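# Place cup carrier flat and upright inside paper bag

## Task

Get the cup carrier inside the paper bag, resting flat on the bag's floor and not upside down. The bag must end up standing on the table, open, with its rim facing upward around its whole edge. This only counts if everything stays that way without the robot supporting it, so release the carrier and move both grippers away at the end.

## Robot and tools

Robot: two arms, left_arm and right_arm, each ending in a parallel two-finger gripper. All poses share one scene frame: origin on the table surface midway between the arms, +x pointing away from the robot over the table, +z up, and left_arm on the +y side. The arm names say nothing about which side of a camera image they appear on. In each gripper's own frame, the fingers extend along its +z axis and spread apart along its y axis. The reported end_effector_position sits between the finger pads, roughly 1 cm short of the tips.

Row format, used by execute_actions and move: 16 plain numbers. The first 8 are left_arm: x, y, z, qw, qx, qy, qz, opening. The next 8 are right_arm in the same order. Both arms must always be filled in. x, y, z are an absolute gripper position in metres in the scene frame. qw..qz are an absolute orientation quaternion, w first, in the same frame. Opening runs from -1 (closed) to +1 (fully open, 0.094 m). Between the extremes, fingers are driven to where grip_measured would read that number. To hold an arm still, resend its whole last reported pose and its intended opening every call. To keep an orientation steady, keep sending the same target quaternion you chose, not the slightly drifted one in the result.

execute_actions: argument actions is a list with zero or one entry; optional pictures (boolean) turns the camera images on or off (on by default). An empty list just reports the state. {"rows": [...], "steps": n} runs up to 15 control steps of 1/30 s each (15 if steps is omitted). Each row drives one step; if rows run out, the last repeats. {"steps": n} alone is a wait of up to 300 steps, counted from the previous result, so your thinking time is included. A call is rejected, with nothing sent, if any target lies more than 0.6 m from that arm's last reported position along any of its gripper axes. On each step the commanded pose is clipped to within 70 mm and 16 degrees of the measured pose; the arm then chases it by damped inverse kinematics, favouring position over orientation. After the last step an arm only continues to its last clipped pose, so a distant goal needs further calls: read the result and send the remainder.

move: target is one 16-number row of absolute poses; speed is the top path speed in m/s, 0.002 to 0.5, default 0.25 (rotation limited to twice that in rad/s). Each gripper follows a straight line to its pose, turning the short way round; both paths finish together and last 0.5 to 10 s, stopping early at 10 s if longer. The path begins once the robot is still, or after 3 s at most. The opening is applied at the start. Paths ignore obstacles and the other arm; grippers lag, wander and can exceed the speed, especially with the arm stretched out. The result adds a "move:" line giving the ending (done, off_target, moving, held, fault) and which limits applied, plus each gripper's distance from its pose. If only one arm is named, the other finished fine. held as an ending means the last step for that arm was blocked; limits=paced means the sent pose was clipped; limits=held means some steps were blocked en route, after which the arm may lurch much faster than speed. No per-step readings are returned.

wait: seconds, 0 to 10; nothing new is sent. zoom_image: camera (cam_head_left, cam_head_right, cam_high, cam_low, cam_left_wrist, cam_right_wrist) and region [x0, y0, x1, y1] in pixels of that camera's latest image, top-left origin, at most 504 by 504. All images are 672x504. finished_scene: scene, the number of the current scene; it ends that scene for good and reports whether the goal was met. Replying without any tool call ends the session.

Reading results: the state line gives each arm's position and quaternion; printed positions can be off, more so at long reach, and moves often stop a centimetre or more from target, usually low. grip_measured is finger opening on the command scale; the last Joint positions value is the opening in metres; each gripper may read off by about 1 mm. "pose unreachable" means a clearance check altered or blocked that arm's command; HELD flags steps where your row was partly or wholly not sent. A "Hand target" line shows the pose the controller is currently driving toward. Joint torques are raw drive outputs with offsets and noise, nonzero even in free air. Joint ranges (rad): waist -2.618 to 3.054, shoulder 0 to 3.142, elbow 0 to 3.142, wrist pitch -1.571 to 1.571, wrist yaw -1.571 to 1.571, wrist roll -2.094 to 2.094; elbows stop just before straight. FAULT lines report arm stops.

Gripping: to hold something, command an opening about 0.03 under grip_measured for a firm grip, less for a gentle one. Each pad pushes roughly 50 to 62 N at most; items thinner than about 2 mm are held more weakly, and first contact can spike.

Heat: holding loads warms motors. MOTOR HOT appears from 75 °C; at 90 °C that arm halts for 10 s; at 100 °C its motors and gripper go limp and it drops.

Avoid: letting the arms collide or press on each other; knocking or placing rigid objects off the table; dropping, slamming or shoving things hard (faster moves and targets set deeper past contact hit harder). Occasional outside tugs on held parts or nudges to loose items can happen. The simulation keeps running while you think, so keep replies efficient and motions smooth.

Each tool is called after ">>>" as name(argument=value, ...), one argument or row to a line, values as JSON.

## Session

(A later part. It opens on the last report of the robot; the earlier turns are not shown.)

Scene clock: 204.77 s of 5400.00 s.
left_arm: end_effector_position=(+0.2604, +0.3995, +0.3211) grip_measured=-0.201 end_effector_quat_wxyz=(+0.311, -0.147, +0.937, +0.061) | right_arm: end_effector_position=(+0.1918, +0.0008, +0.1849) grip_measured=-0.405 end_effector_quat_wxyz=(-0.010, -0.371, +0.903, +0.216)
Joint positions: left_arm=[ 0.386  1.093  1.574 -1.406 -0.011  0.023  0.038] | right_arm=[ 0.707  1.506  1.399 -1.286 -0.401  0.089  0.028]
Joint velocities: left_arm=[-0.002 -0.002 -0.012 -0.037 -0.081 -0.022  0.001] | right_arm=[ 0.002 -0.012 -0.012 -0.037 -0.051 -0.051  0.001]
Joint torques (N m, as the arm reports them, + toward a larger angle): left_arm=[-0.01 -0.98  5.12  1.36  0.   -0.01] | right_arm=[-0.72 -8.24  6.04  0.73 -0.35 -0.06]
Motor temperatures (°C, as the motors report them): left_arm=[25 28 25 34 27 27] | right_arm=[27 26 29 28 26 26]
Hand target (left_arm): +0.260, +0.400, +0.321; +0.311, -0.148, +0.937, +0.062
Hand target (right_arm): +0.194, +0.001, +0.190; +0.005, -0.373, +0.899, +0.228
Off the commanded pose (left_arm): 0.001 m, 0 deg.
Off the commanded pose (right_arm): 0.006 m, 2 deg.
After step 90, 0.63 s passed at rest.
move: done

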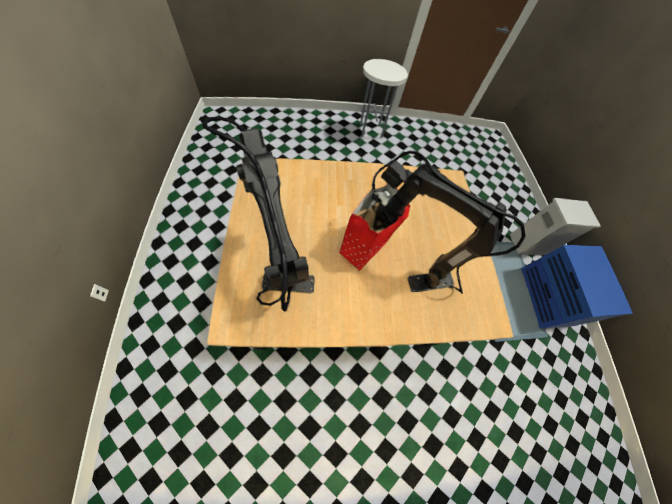

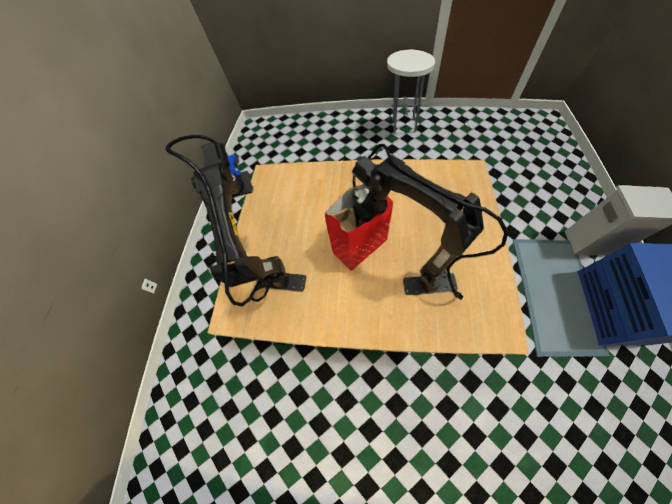

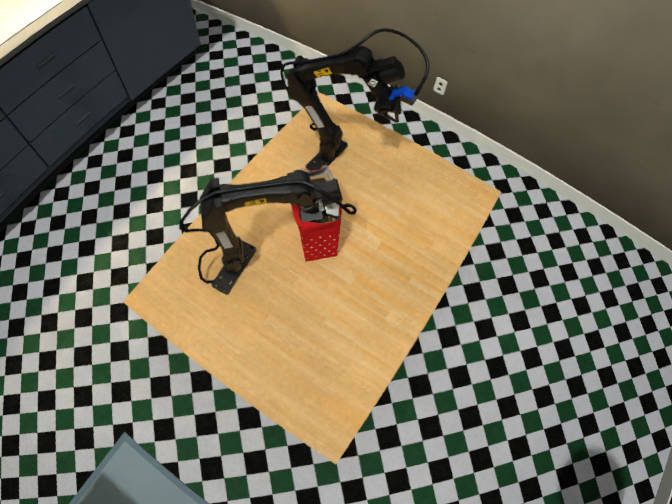

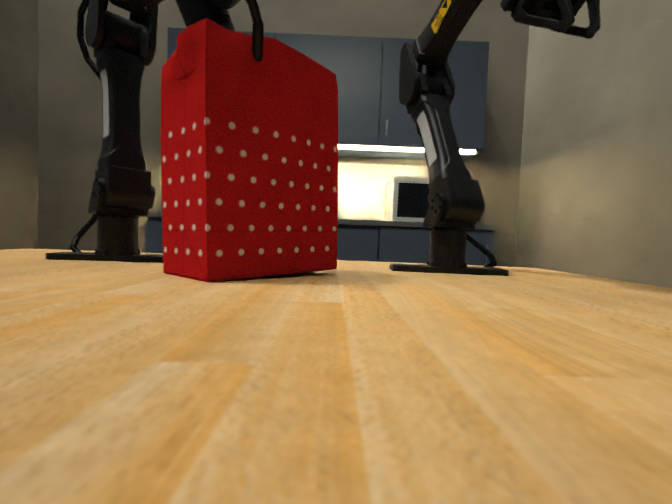

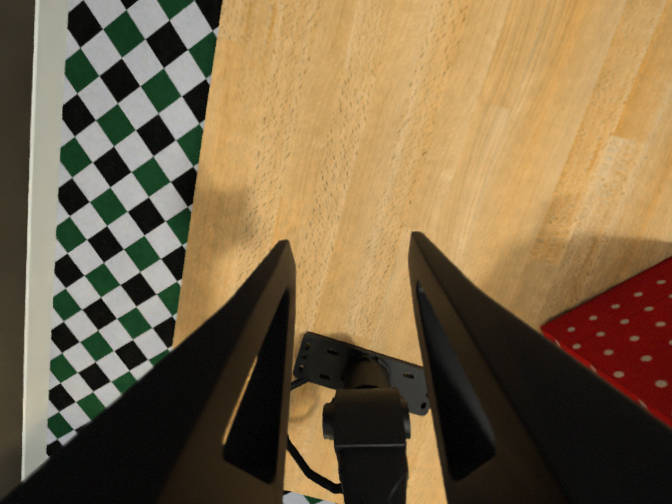

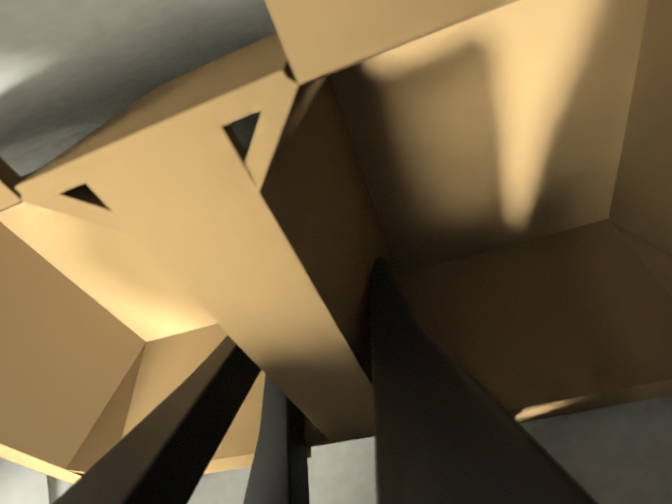

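The carrier is fully inside. Levelling and descending.

>>> move(
  target=[0.26,0.4,0.321,0.311,-0.148,0.937,0.062,-0.2,0.188,0.004,0.14,0.02,-0.39,0.921,0.01,-0.47],
  speed=0.05,
)

>>> move(
  target=[0.26,0.4,0.321,0.311,-0.148,0.937,0.062,-0.2,0.188,0.004,0.085,0,-0.39,0.921,0,-0.47],
  speed=0.04,
)

>>> zoom_image(
  camera="cam_head_right",
  region=[300,150,420,270],
)

Scene clock: 214.23 s of 5400.00 s.
left_arm: end_effector_position=(+0.2604, +0.3995, +0.3211) grip_measured=-0.201 end_effector_quat_wxyz=(+0.311, -0.147, +0.937, +0.061) | right_arm: end_effector_position=(+0.1861, -0.0010, +0.1351) grip_measured=-0.405 end_effector_quat_wxyz=(+0.014, -0.387, +0.922, +0.013)
Joint positions: left_arm=[ 0.386  1.093  1.574 -1.406 -0.011  0.023  0.038] | right_arm=[ 0.952  1.634  1.399 -1.298 -0.001  0.284  0.028]
Joint velocities: left_arm=[-0.007  0.002 -0.017 -0.051  0.022 -0.007  0.   ] | right_arm=[-0.022  0.012 -0.012 -0.007 -0.066  0.022 -0.   ]
Joint torques (N m, as the arm reports them, + toward a larger angle): left_arm=[ 0.21 -1.01  5.04  1.35 -0.02 -0.02] | right_arm=[ 1.11 -6.19  9.69  0.15  0.19  0.08]
Motor temperatures (°C, as the motors report them): left_arm=[25 28 25 34 27 27] | right_arm=[27 27 29 28 26 26]
Hand target (left_arm): +0.260, +0.400, +0.321; +0.311, -0.148, +0.937, +0.062
Hand target (right_arm): +0.187, +0.003, +0.139; +0.021, -0.389, +0.921, +0.008
Off the commanded pose (left_arm): 0.001 m, 0 deg.
Off the commanded pose (right_arm): 0.007 m, 1 deg.
After step 90, 1.97 s passed at rest.
move: done

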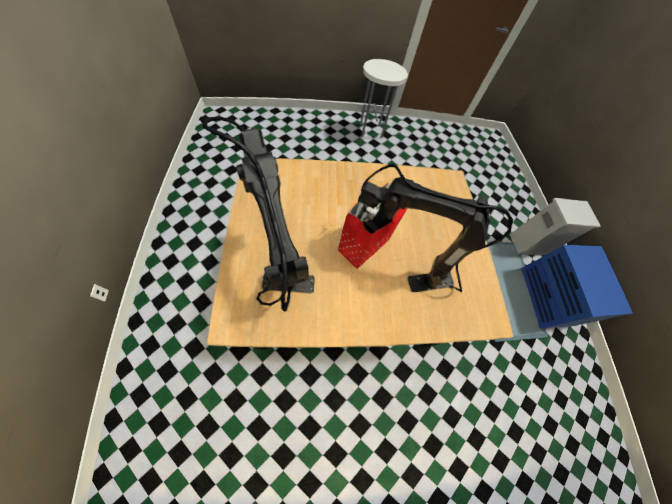

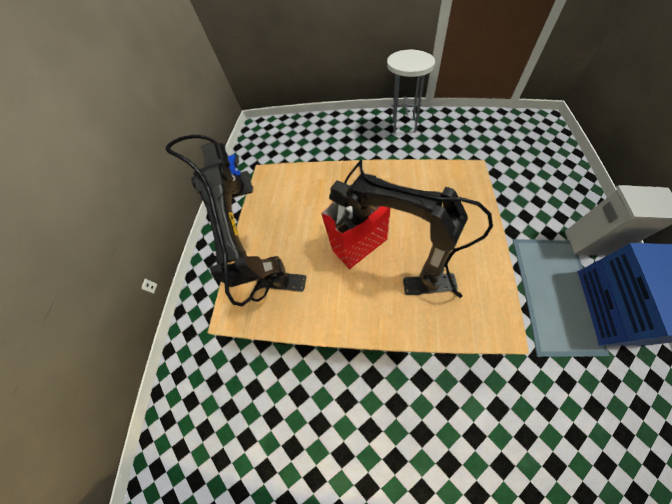

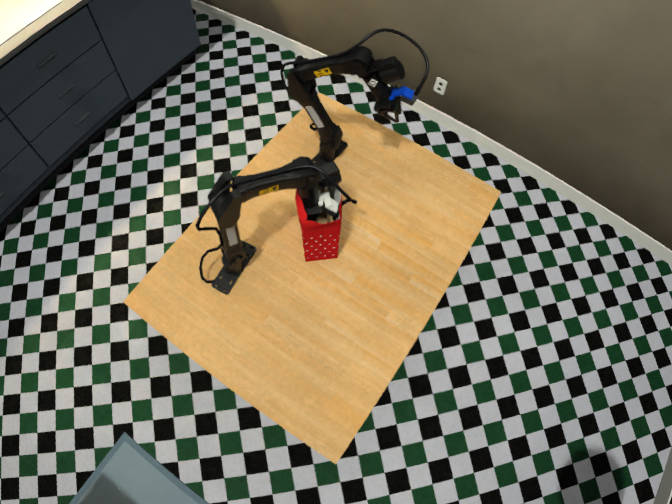

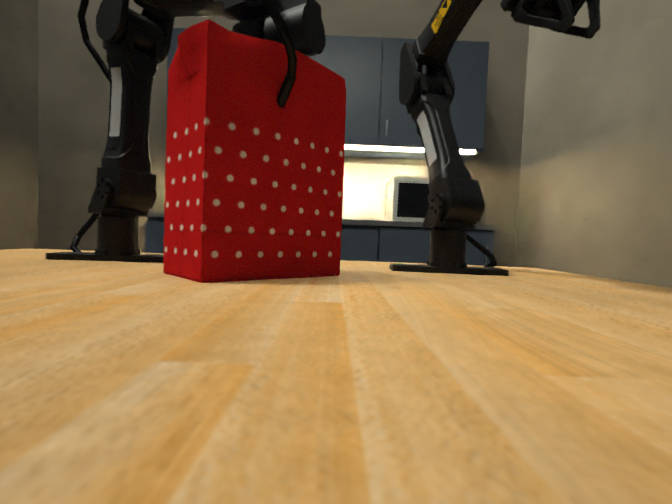

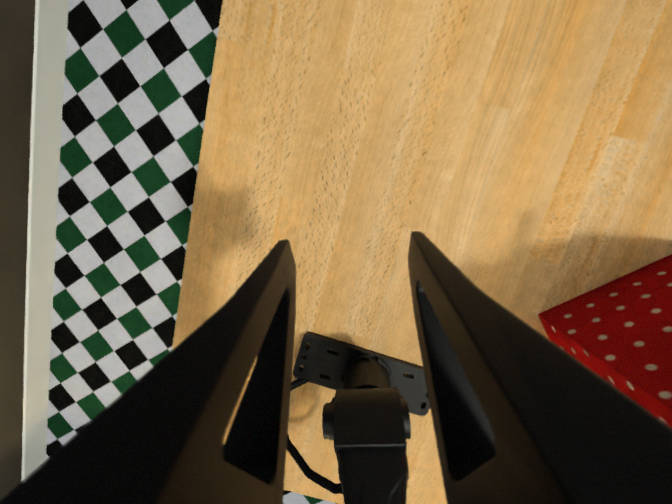

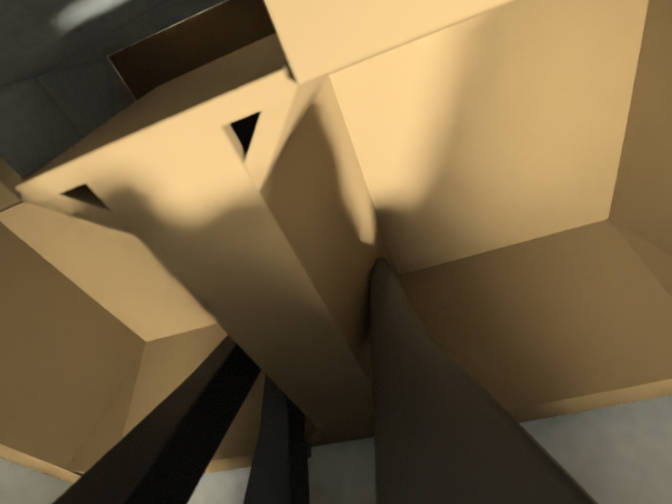

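Scene clock: 215.83 s of 5400.00 s.
left_arm: end_effector_position=(+0.2604, +0.3995, +0.3211) grip_measured=-0.201 end_effector_quat_wxyz=(+0.311, -0.147, +0.937, +0.061) | right_arm: end_effector_position=(+0.1893, +0.0049, +0.0942) grip_measured=-0.405 end_effector_quat_wxyz=(+0.008, -0.387, +0.922, +0.008)
Joint positions: left_arm=[ 0.386  1.093  1.574 -1.406 -0.011  0.023  0.038] | right_arm=[ 0.952  1.685  1.293 -1.156 -0.001  0.284  0.028]
Joint velocities: left_arm=[-0.002 -0.002  0.007  0.037 -0.007 -0.007  0.   ] | right_arm=[-0.007 -0.002  0.007  0.022  0.066 -0.095 -0.   ]
Joint torques (N m, as the arm reports them, + toward a larger angle): left_arm=[ 0.09 -0.94  5.06  1.35 -0.02 -0.02] | right_arm=[ 0.31 -6.14  5.27  0.32  0.03 -0.03]
Motor temperatures (°C, as the motors report them): left_arm=[25 28 25 34 27 27] | right_arm=[27 27 29 28 26 26]
Hand target (left_arm): +0.260, +0.400, +0.321; +0.311, -0.148, +0.937, +0.062
Hand target (right_arm): +0.187, +0.003, +0.085; +0.000, -0.390, +0.921, -0.000
Off the commanded pose (left_arm): 0.001 m, 0 deg.
Off the commanded pose (right_arm): 0.009 m, 1 deg.
move: done

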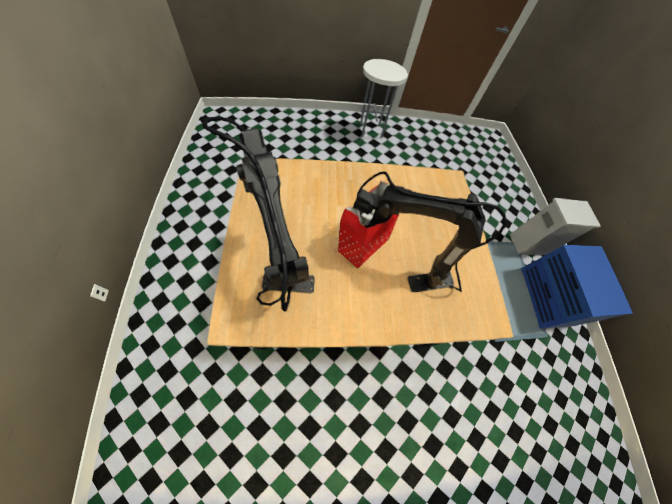

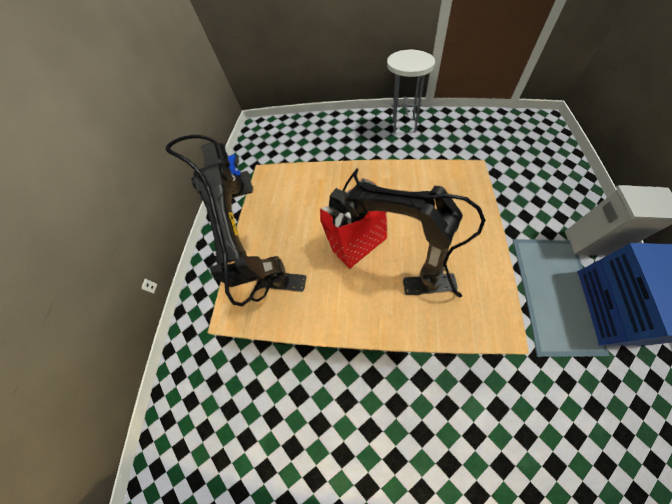

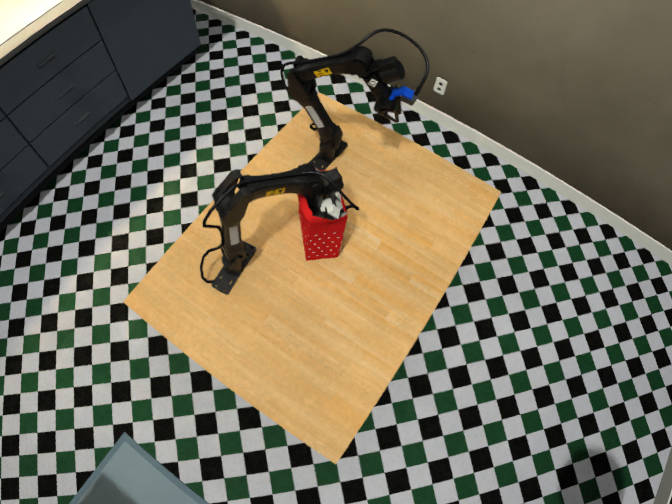

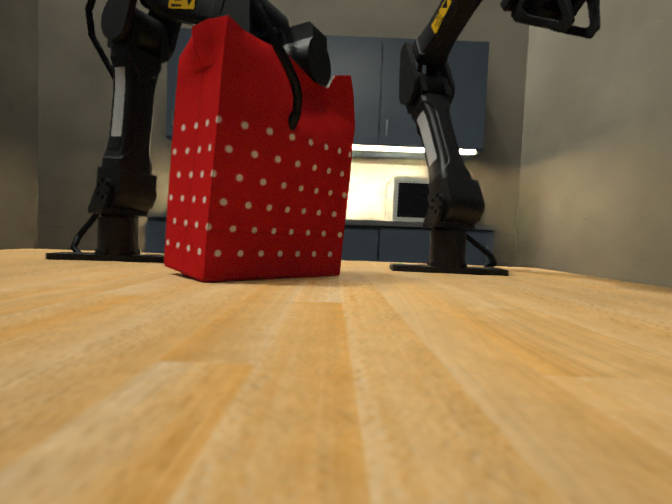

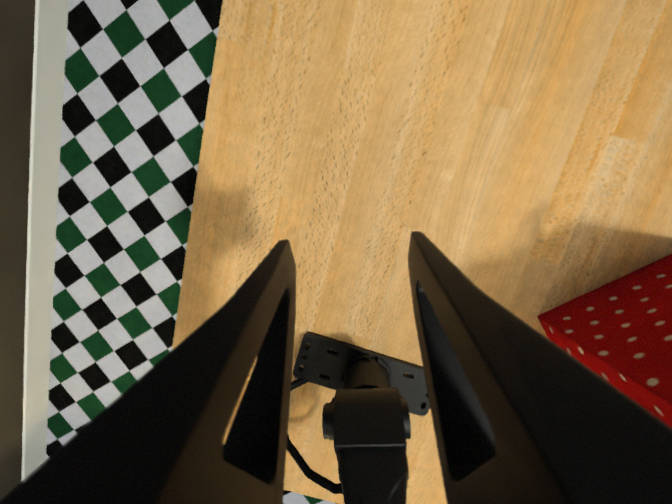

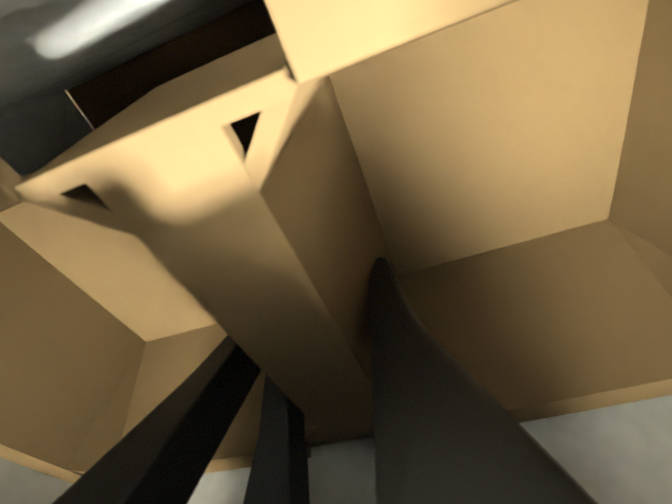

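Region (300, 150, 420, 270) of cam_head_right's 672x504 image, scaled by 4.200, with more detail than that image has.

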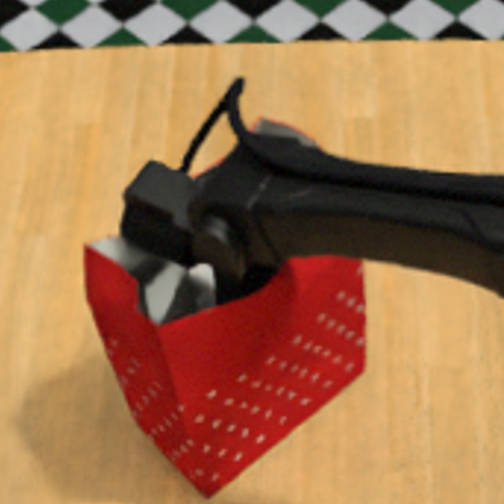

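>>> move(
  target=[0.26,0.4,0.321,0.311,-0.148,0.937,0.062,-0.2,0.188,0.004,0.135,0.06,-0.389,0.919,0.026,-0.47],
  speed=0.04,
)

>>> move(
  target=[0.26,0.4,0.321,0.311,-0.148,0.937,0.062,-0.2,0.188,0.004,0.085,0.06,-0.389,0.919,0.026,-0.47],
  speed=0.03,
)

>>> zoom_image(
  camera="cam_head_right",
  region=[300,150,420,270],
)

Scene clock: 221.70 s of 5400.00 s.
left_arm: end_effector_position=(+0.2604, +0.3995, +0.3211) grip_measured=-0.201 end_effector_quat_wxyz=(+0.311, -0.147, +0.937, +0.061) | right_arm: end_effector_position=(+0.1865, -0.0009, +0.1175) grip_measured=-0.405 end_effector_quat_wxyz=(+0.036, -0.388, +0.921, +0.016)
Joint positions: left_arm=[ 0.386  1.093  1.574 -1.406 -0.011  0.023  0.038] | right_arm=[ 0.964  1.601  1.293 -1.186  0.021  0.291  0.028]
Joint velocities: left_arm=[ 0.007 -0.007  0.012 -0.007 -0.051  0.022 -0.   ] | right_arm=[ 0.002 -0.022 -0.002 -0.022  0.022 -0.007  0.001]
Joint torques (N m, as the arm reports them, + toward a larger angle): left_arm=[ 0.06 -1.03  5.1   1.35  0.    0.  ] | right_arm=[ 1.12 -9.43 10.36  0.19  0.21  0.05]
Motor temperatures (°C, as the motors report them): left_arm=[25 28 26 35 27 27] | right_arm=[27 27 29 27 26 26]
Hand target (left_arm): +0.260, +0.400, +0.321; +0.311, -0.148, +0.937, +0.062
Hand target (right_arm): +0.188, +0.004, +0.134; +0.060, -0.390, +0.919, +0.027
Off the commanded pose (left_arm): 0.001 m, 0 deg.
Off the commanded pose (right_arm): 0.018 m, 3 deg.
After step 90, 1.23 s passed at rest.
move: off_target (right_arm)

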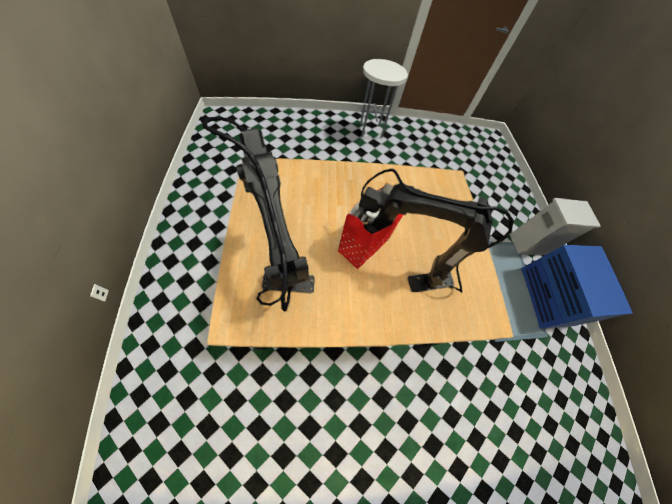

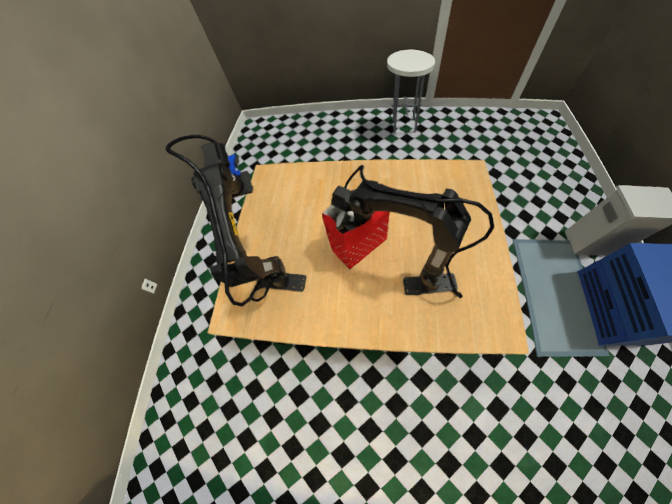

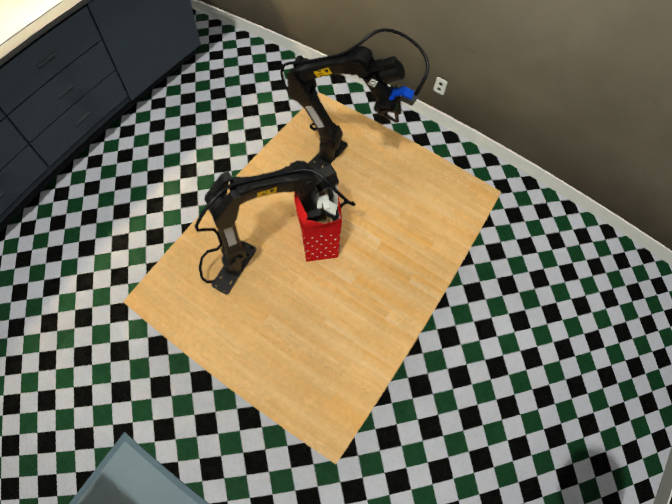

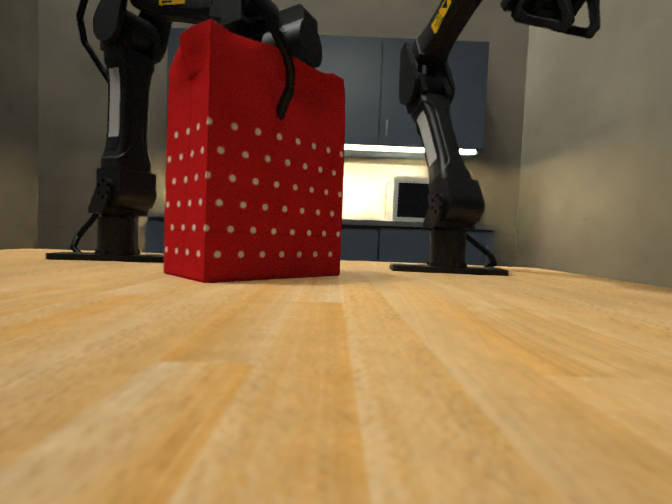

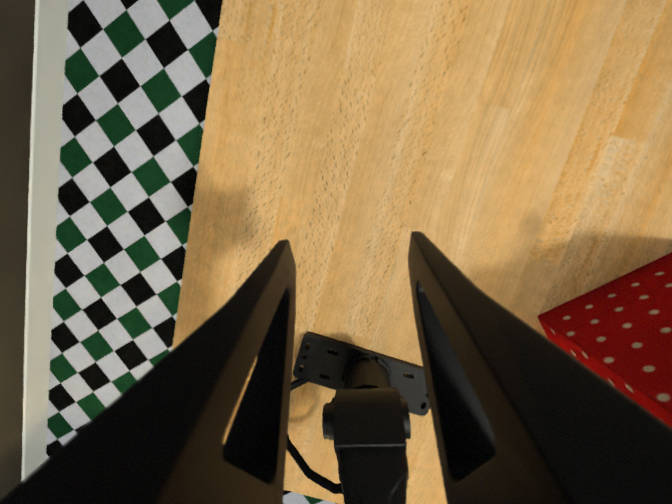

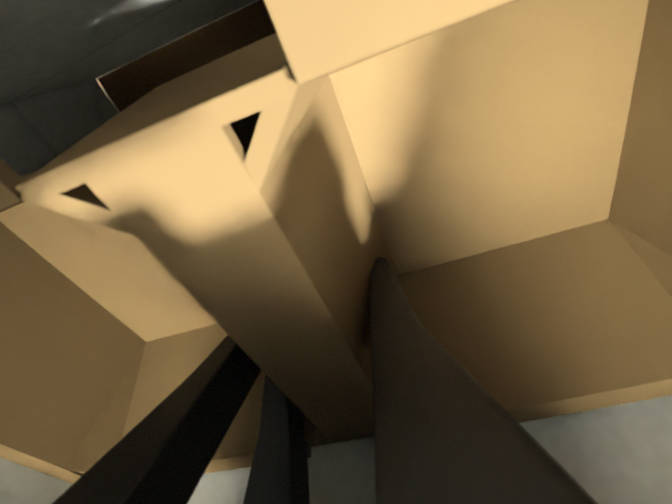

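Scene clock: 223.17 s of 5400.00 s.
left_arm: end_effector_position=(+0.2604, +0.3995, +0.3211) grip_measured=-0.201 end_effector_quat_wxyz=(+0.311, -0.147, +0.937, +0.061) | right_arm: end_effector_position=(+0.1894, +0.0033, +0.0855) grip_measured=-0.405 end_effector_quat_wxyz=(+0.052, -0.387, +0.920, +0.027)
Joint positions: left_arm=[ 0.386  1.093  1.574 -1.406 -0.011  0.023  0.038] | right_arm=[ 0.964  1.601  1.161 -1.015  0.024  0.293  0.028]
Joint velocities: left_arm=[-0.012 -0.002 -0.022 -0.051 -0.037 -0.022  0.001] | right_arm=[ 0.002  0.017 -0.002 -0.007  0.037  0.022 -0.   ]
Joint torques (N m, as the arm reports them, + toward a larger angle): left_arm=[ 0.07 -0.94  5.08  1.38 -0.01  0.01] | right_arm=[ 1.15 -7.92  5.48  0.55  0.16  0.05]
Motor temperatures (°C, as the motors report them): left_arm=[25 28 26 35 27 27] | right_arm=[27 27 29 27 26 26]
Hand target (left_arm): +0.260, +0.400, +0.321; +0.311, -0.148, +0.937, +0.062
Hand target (right_arm): +0.188, +0.003, +0.085; +0.060, -0.389, +0.919, +0.026
Off the commanded pose (left_arm): 0.001 m, 0 deg.
Off the commanded pose (right_arm): 0.002 m, 1 deg.
move: done

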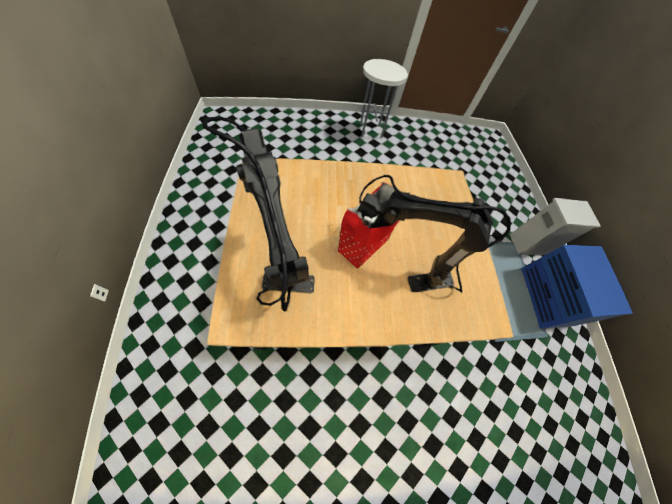

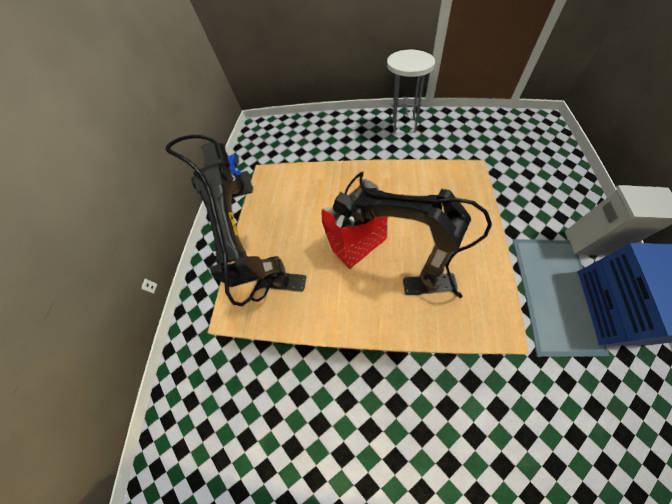

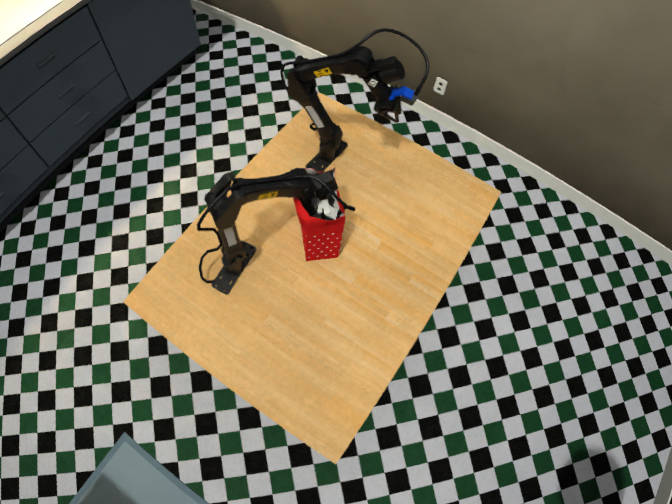

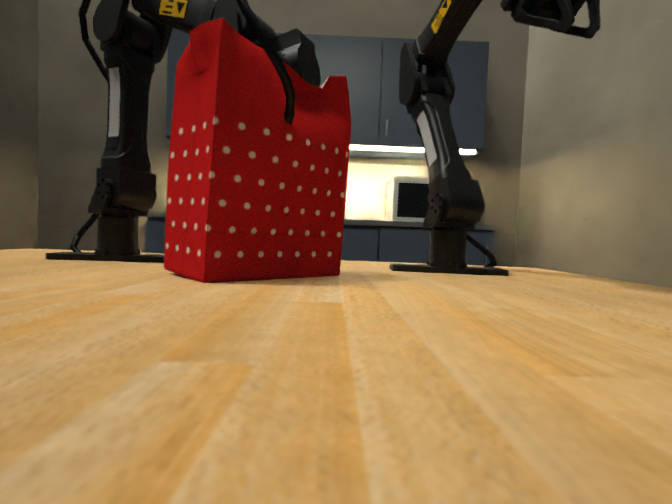

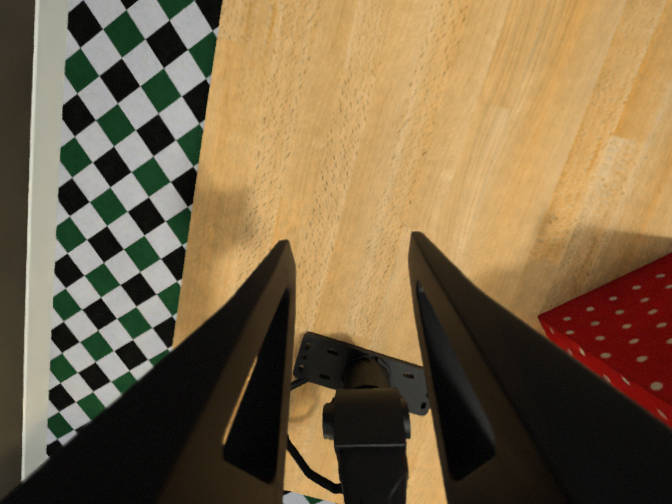

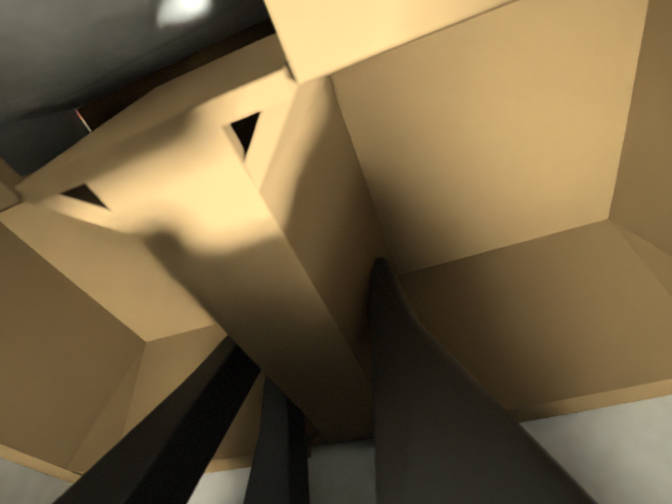

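Region (300, 150, 420, 270) of cam_head_right's 672x504 image, scaled by 4.200, with more detail than that image has.

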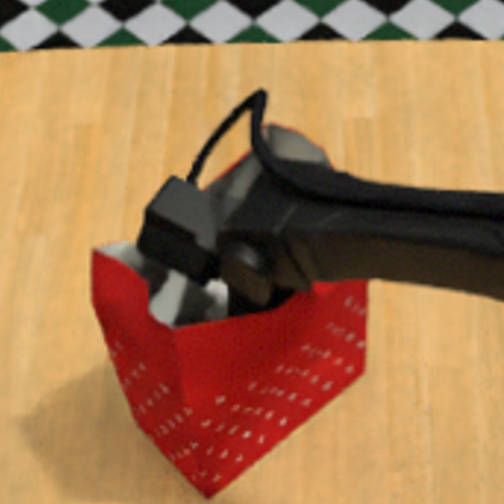

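The wrist can't go lower without folding the rim, so I'm releasing here.

>>> move(
  target=[0.26,0.4,0.321,0.311,-0.148,0.937,0.062,-0.2,0.188,0.004,0.085,0.06,-0.389,0.919,0.026,-0.1],
)

>>> move(
  target=[0.26,0.4,0.321,0.311,-0.148,0.937,0.062,-0.2,0.188,0.004,0.2,0.07,-0.389,0.918,0.03,-0.1],
  speed=0.06,
)

Scene clock: 226.40 s of 5400.00 s.
left_arm: end_effector_position=(+0.2604, +0.3995, +0.3211) grip_measured=-0.201 end_effector_quat_wxyz=(+0.311, -0.147, +0.937, +0.061) | right_arm: end_effector_position=(+0.1900, +0.0043, +0.0856) grip_measured=-0.102 end_effector_quat_wxyz=(+0.054, -0.386, +0.920, +0.029)
Joint positions: left_arm=[ 0.386  1.093  1.574 -1.406 -0.011  0.023  0.038] | right_arm=[ 0.964  1.601  1.161 -1.011  0.025  0.294  0.042]
Joint velocities: left_arm=[ 0.017  0.002 -0.007  0.007  0.007  0.051 -0.   ] | right_arm=[ 0.012 -0.017  0.012 -0.051  0.022  0.007 -0.   ]
Joint torques (N m, as the arm reports them, + toward a larger angle): left_arm=[ 0.13 -0.94  5.15  1.35 -0.01  0.01] | right_arm=[ 1.2  -7.72  5.75  0.52  0.17  0.05]
Motor temperatures (°C, as the motors report them): left_arm=[25 28 26 35 27 27] | right_arm=[27 27 29 27 26 26]
Hand target (left_arm): +0.260, +0.400, +0.321; +0.311, -0.148, +0.937, +0.062
Hand target (right_arm): +0.188, +0.004, +0.085; +0.060, -0.389, +0.919, +0.026
Off the commanded pose (left_arm): 0.001 m, 0 deg.
Off the commanded pose (right_arm): 0.002 m, 1 deg.
move: done

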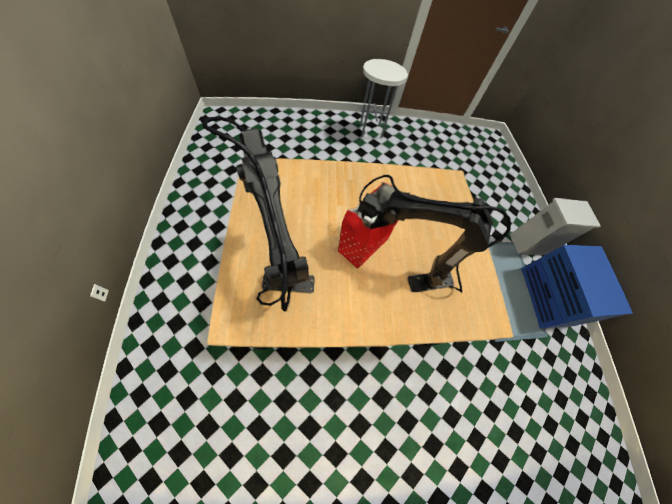

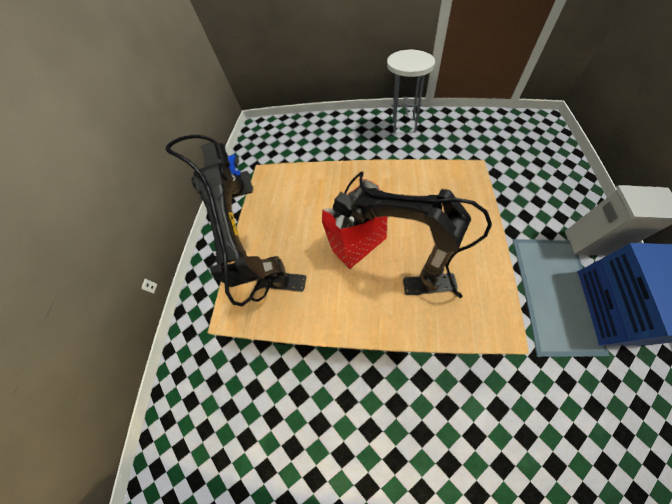

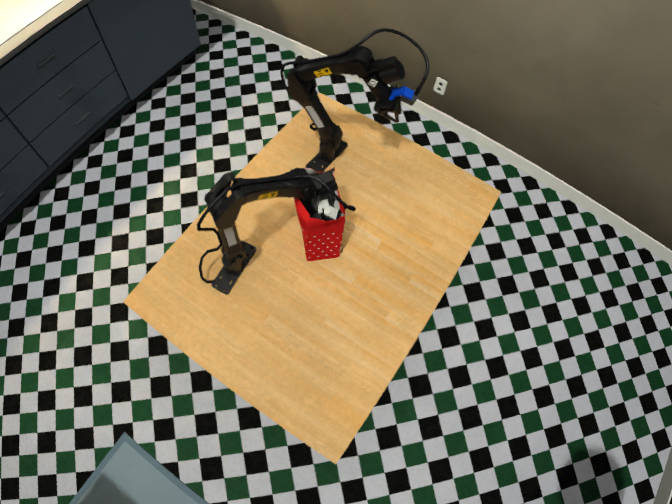

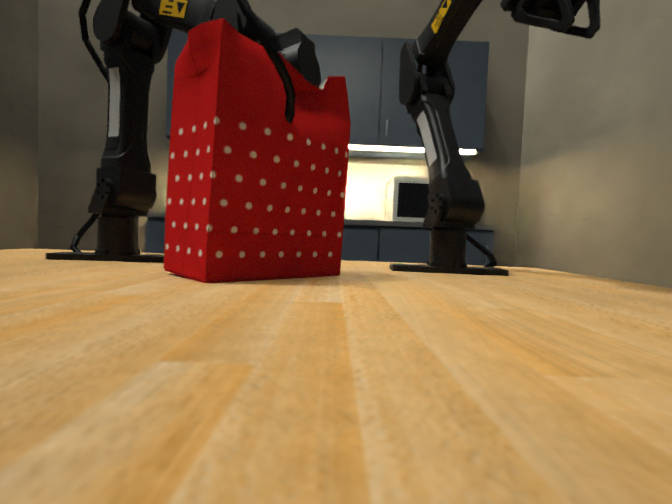

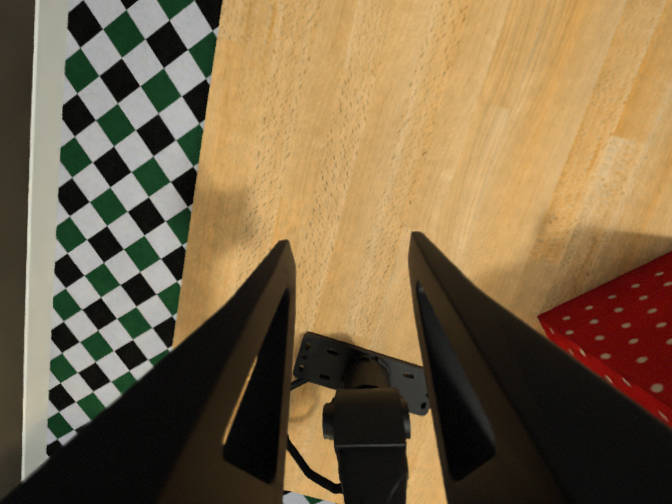

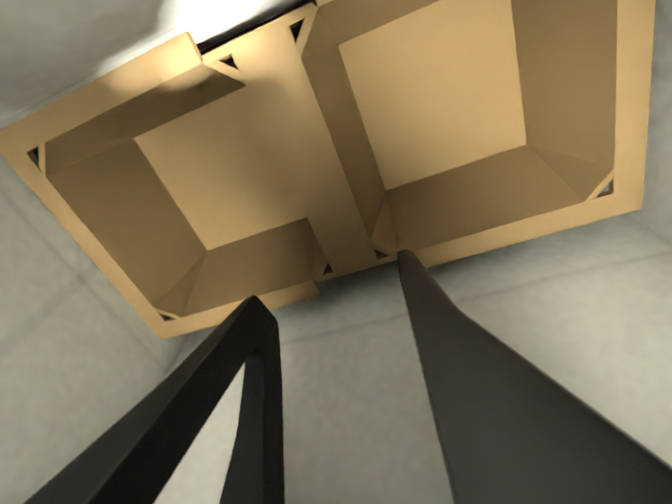

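Scene clock: 228.80 s of 5400.00 s.
left_arm: end_effector_position=(+0.2604, +0.3995, +0.3211) grip_measured=-0.201 end_effector_quat_wxyz=(+0.311, -0.147, +0.937, +0.061) | right_arm: end_effector_position=(+0.1896, +0.0050, +0.1898) grip_measured=-0.102 end_effector_quat_wxyz=(+0.057, -0.387, +0.920, +0.028)
Joint positions: left_arm=[ 0.386  1.093  1.574 -1.406 -0.011  0.023  0.038] | right_arm=[ 0.969  1.601  1.576 -1.421  0.03   0.296  0.042]
Joint velocities: left_arm=[ 0.002  0.002 -0.012 -0.022 -0.022 -0.037 -0.   ] | right_arm=[ 0.002 -0.022 -0.002 -0.022 -0.037 -0.022  0.   ]
Joint torques (N m, as the arm reports them, + toward a larger angle): left_arm=[ 0.11 -0.94  5.08  1.35 -0.01 -0.01] | right_arm=[ 1.09 -7.64  9.61  0.25  0.21  0.04]
Motor temperatures (°C, as the motors report them): left_arm=[25 28 26 35 27 27] | right_arm=[27 27 29 27 26 26]
Hand target (left_arm): +0.260, +0.400, +0.321; +0.311, -0.148, +0.937, +0.062
Hand target (right_arm): +0.189, +0.006, +0.200; +0.070, -0.389, +0.918, +0.030
Off the commanded pose (left_arm): 0.001 m, 0 deg.
Off the commanded pose (right_arm): 0.010 m, 1 deg.
move: done

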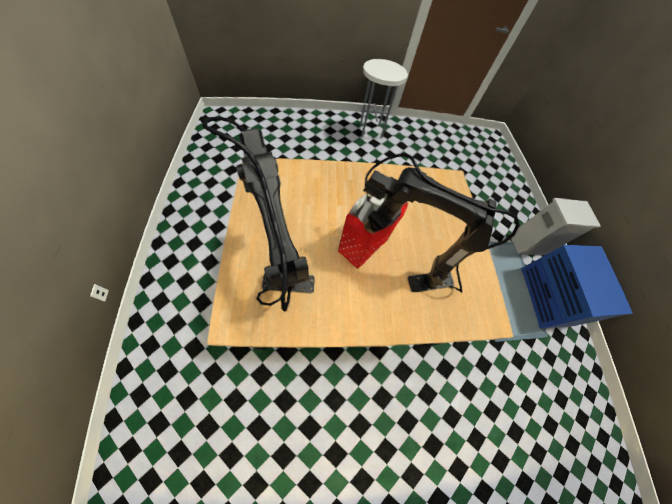

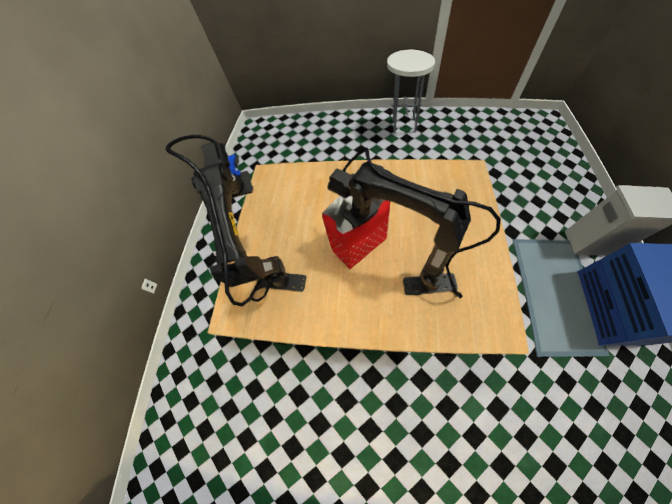

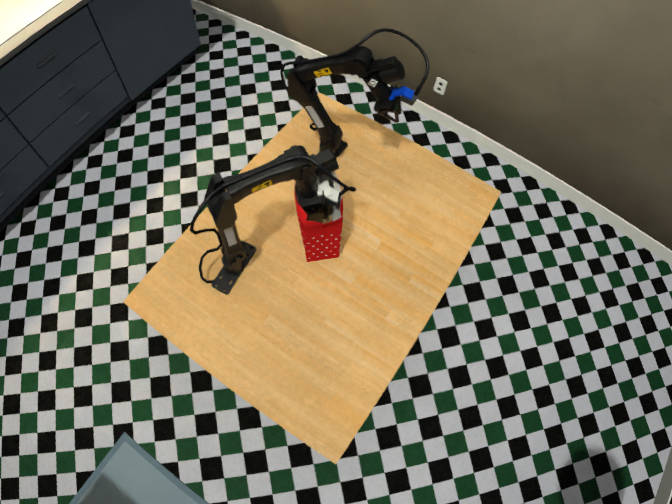

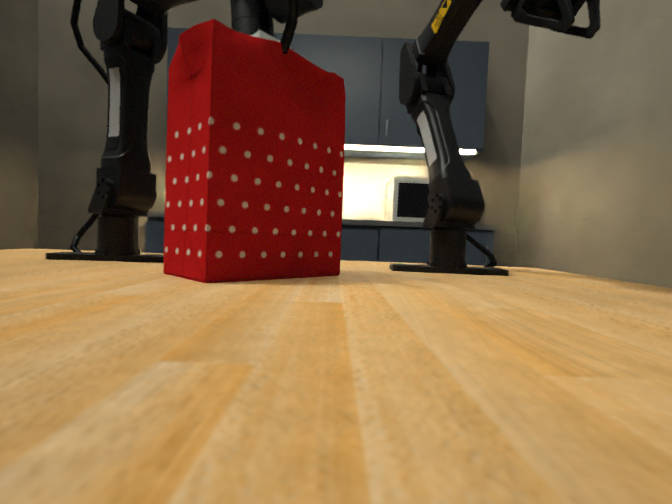

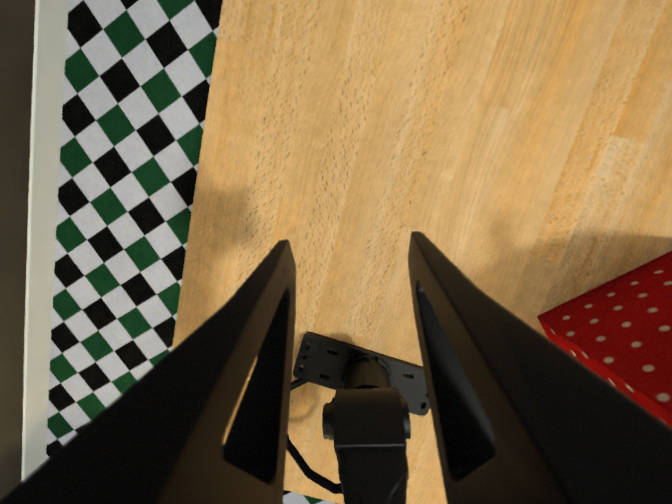

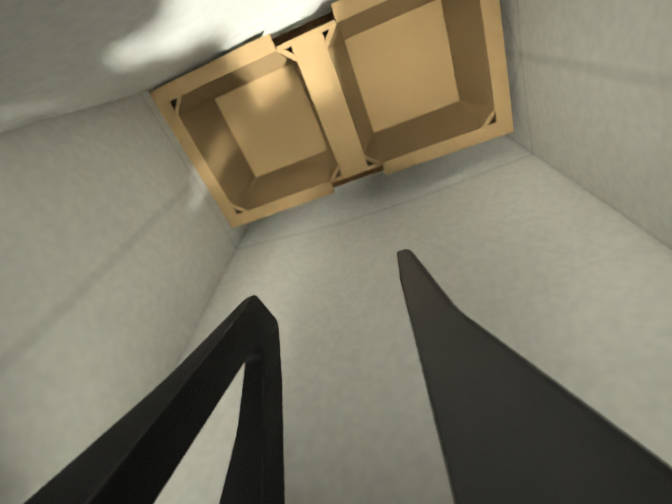

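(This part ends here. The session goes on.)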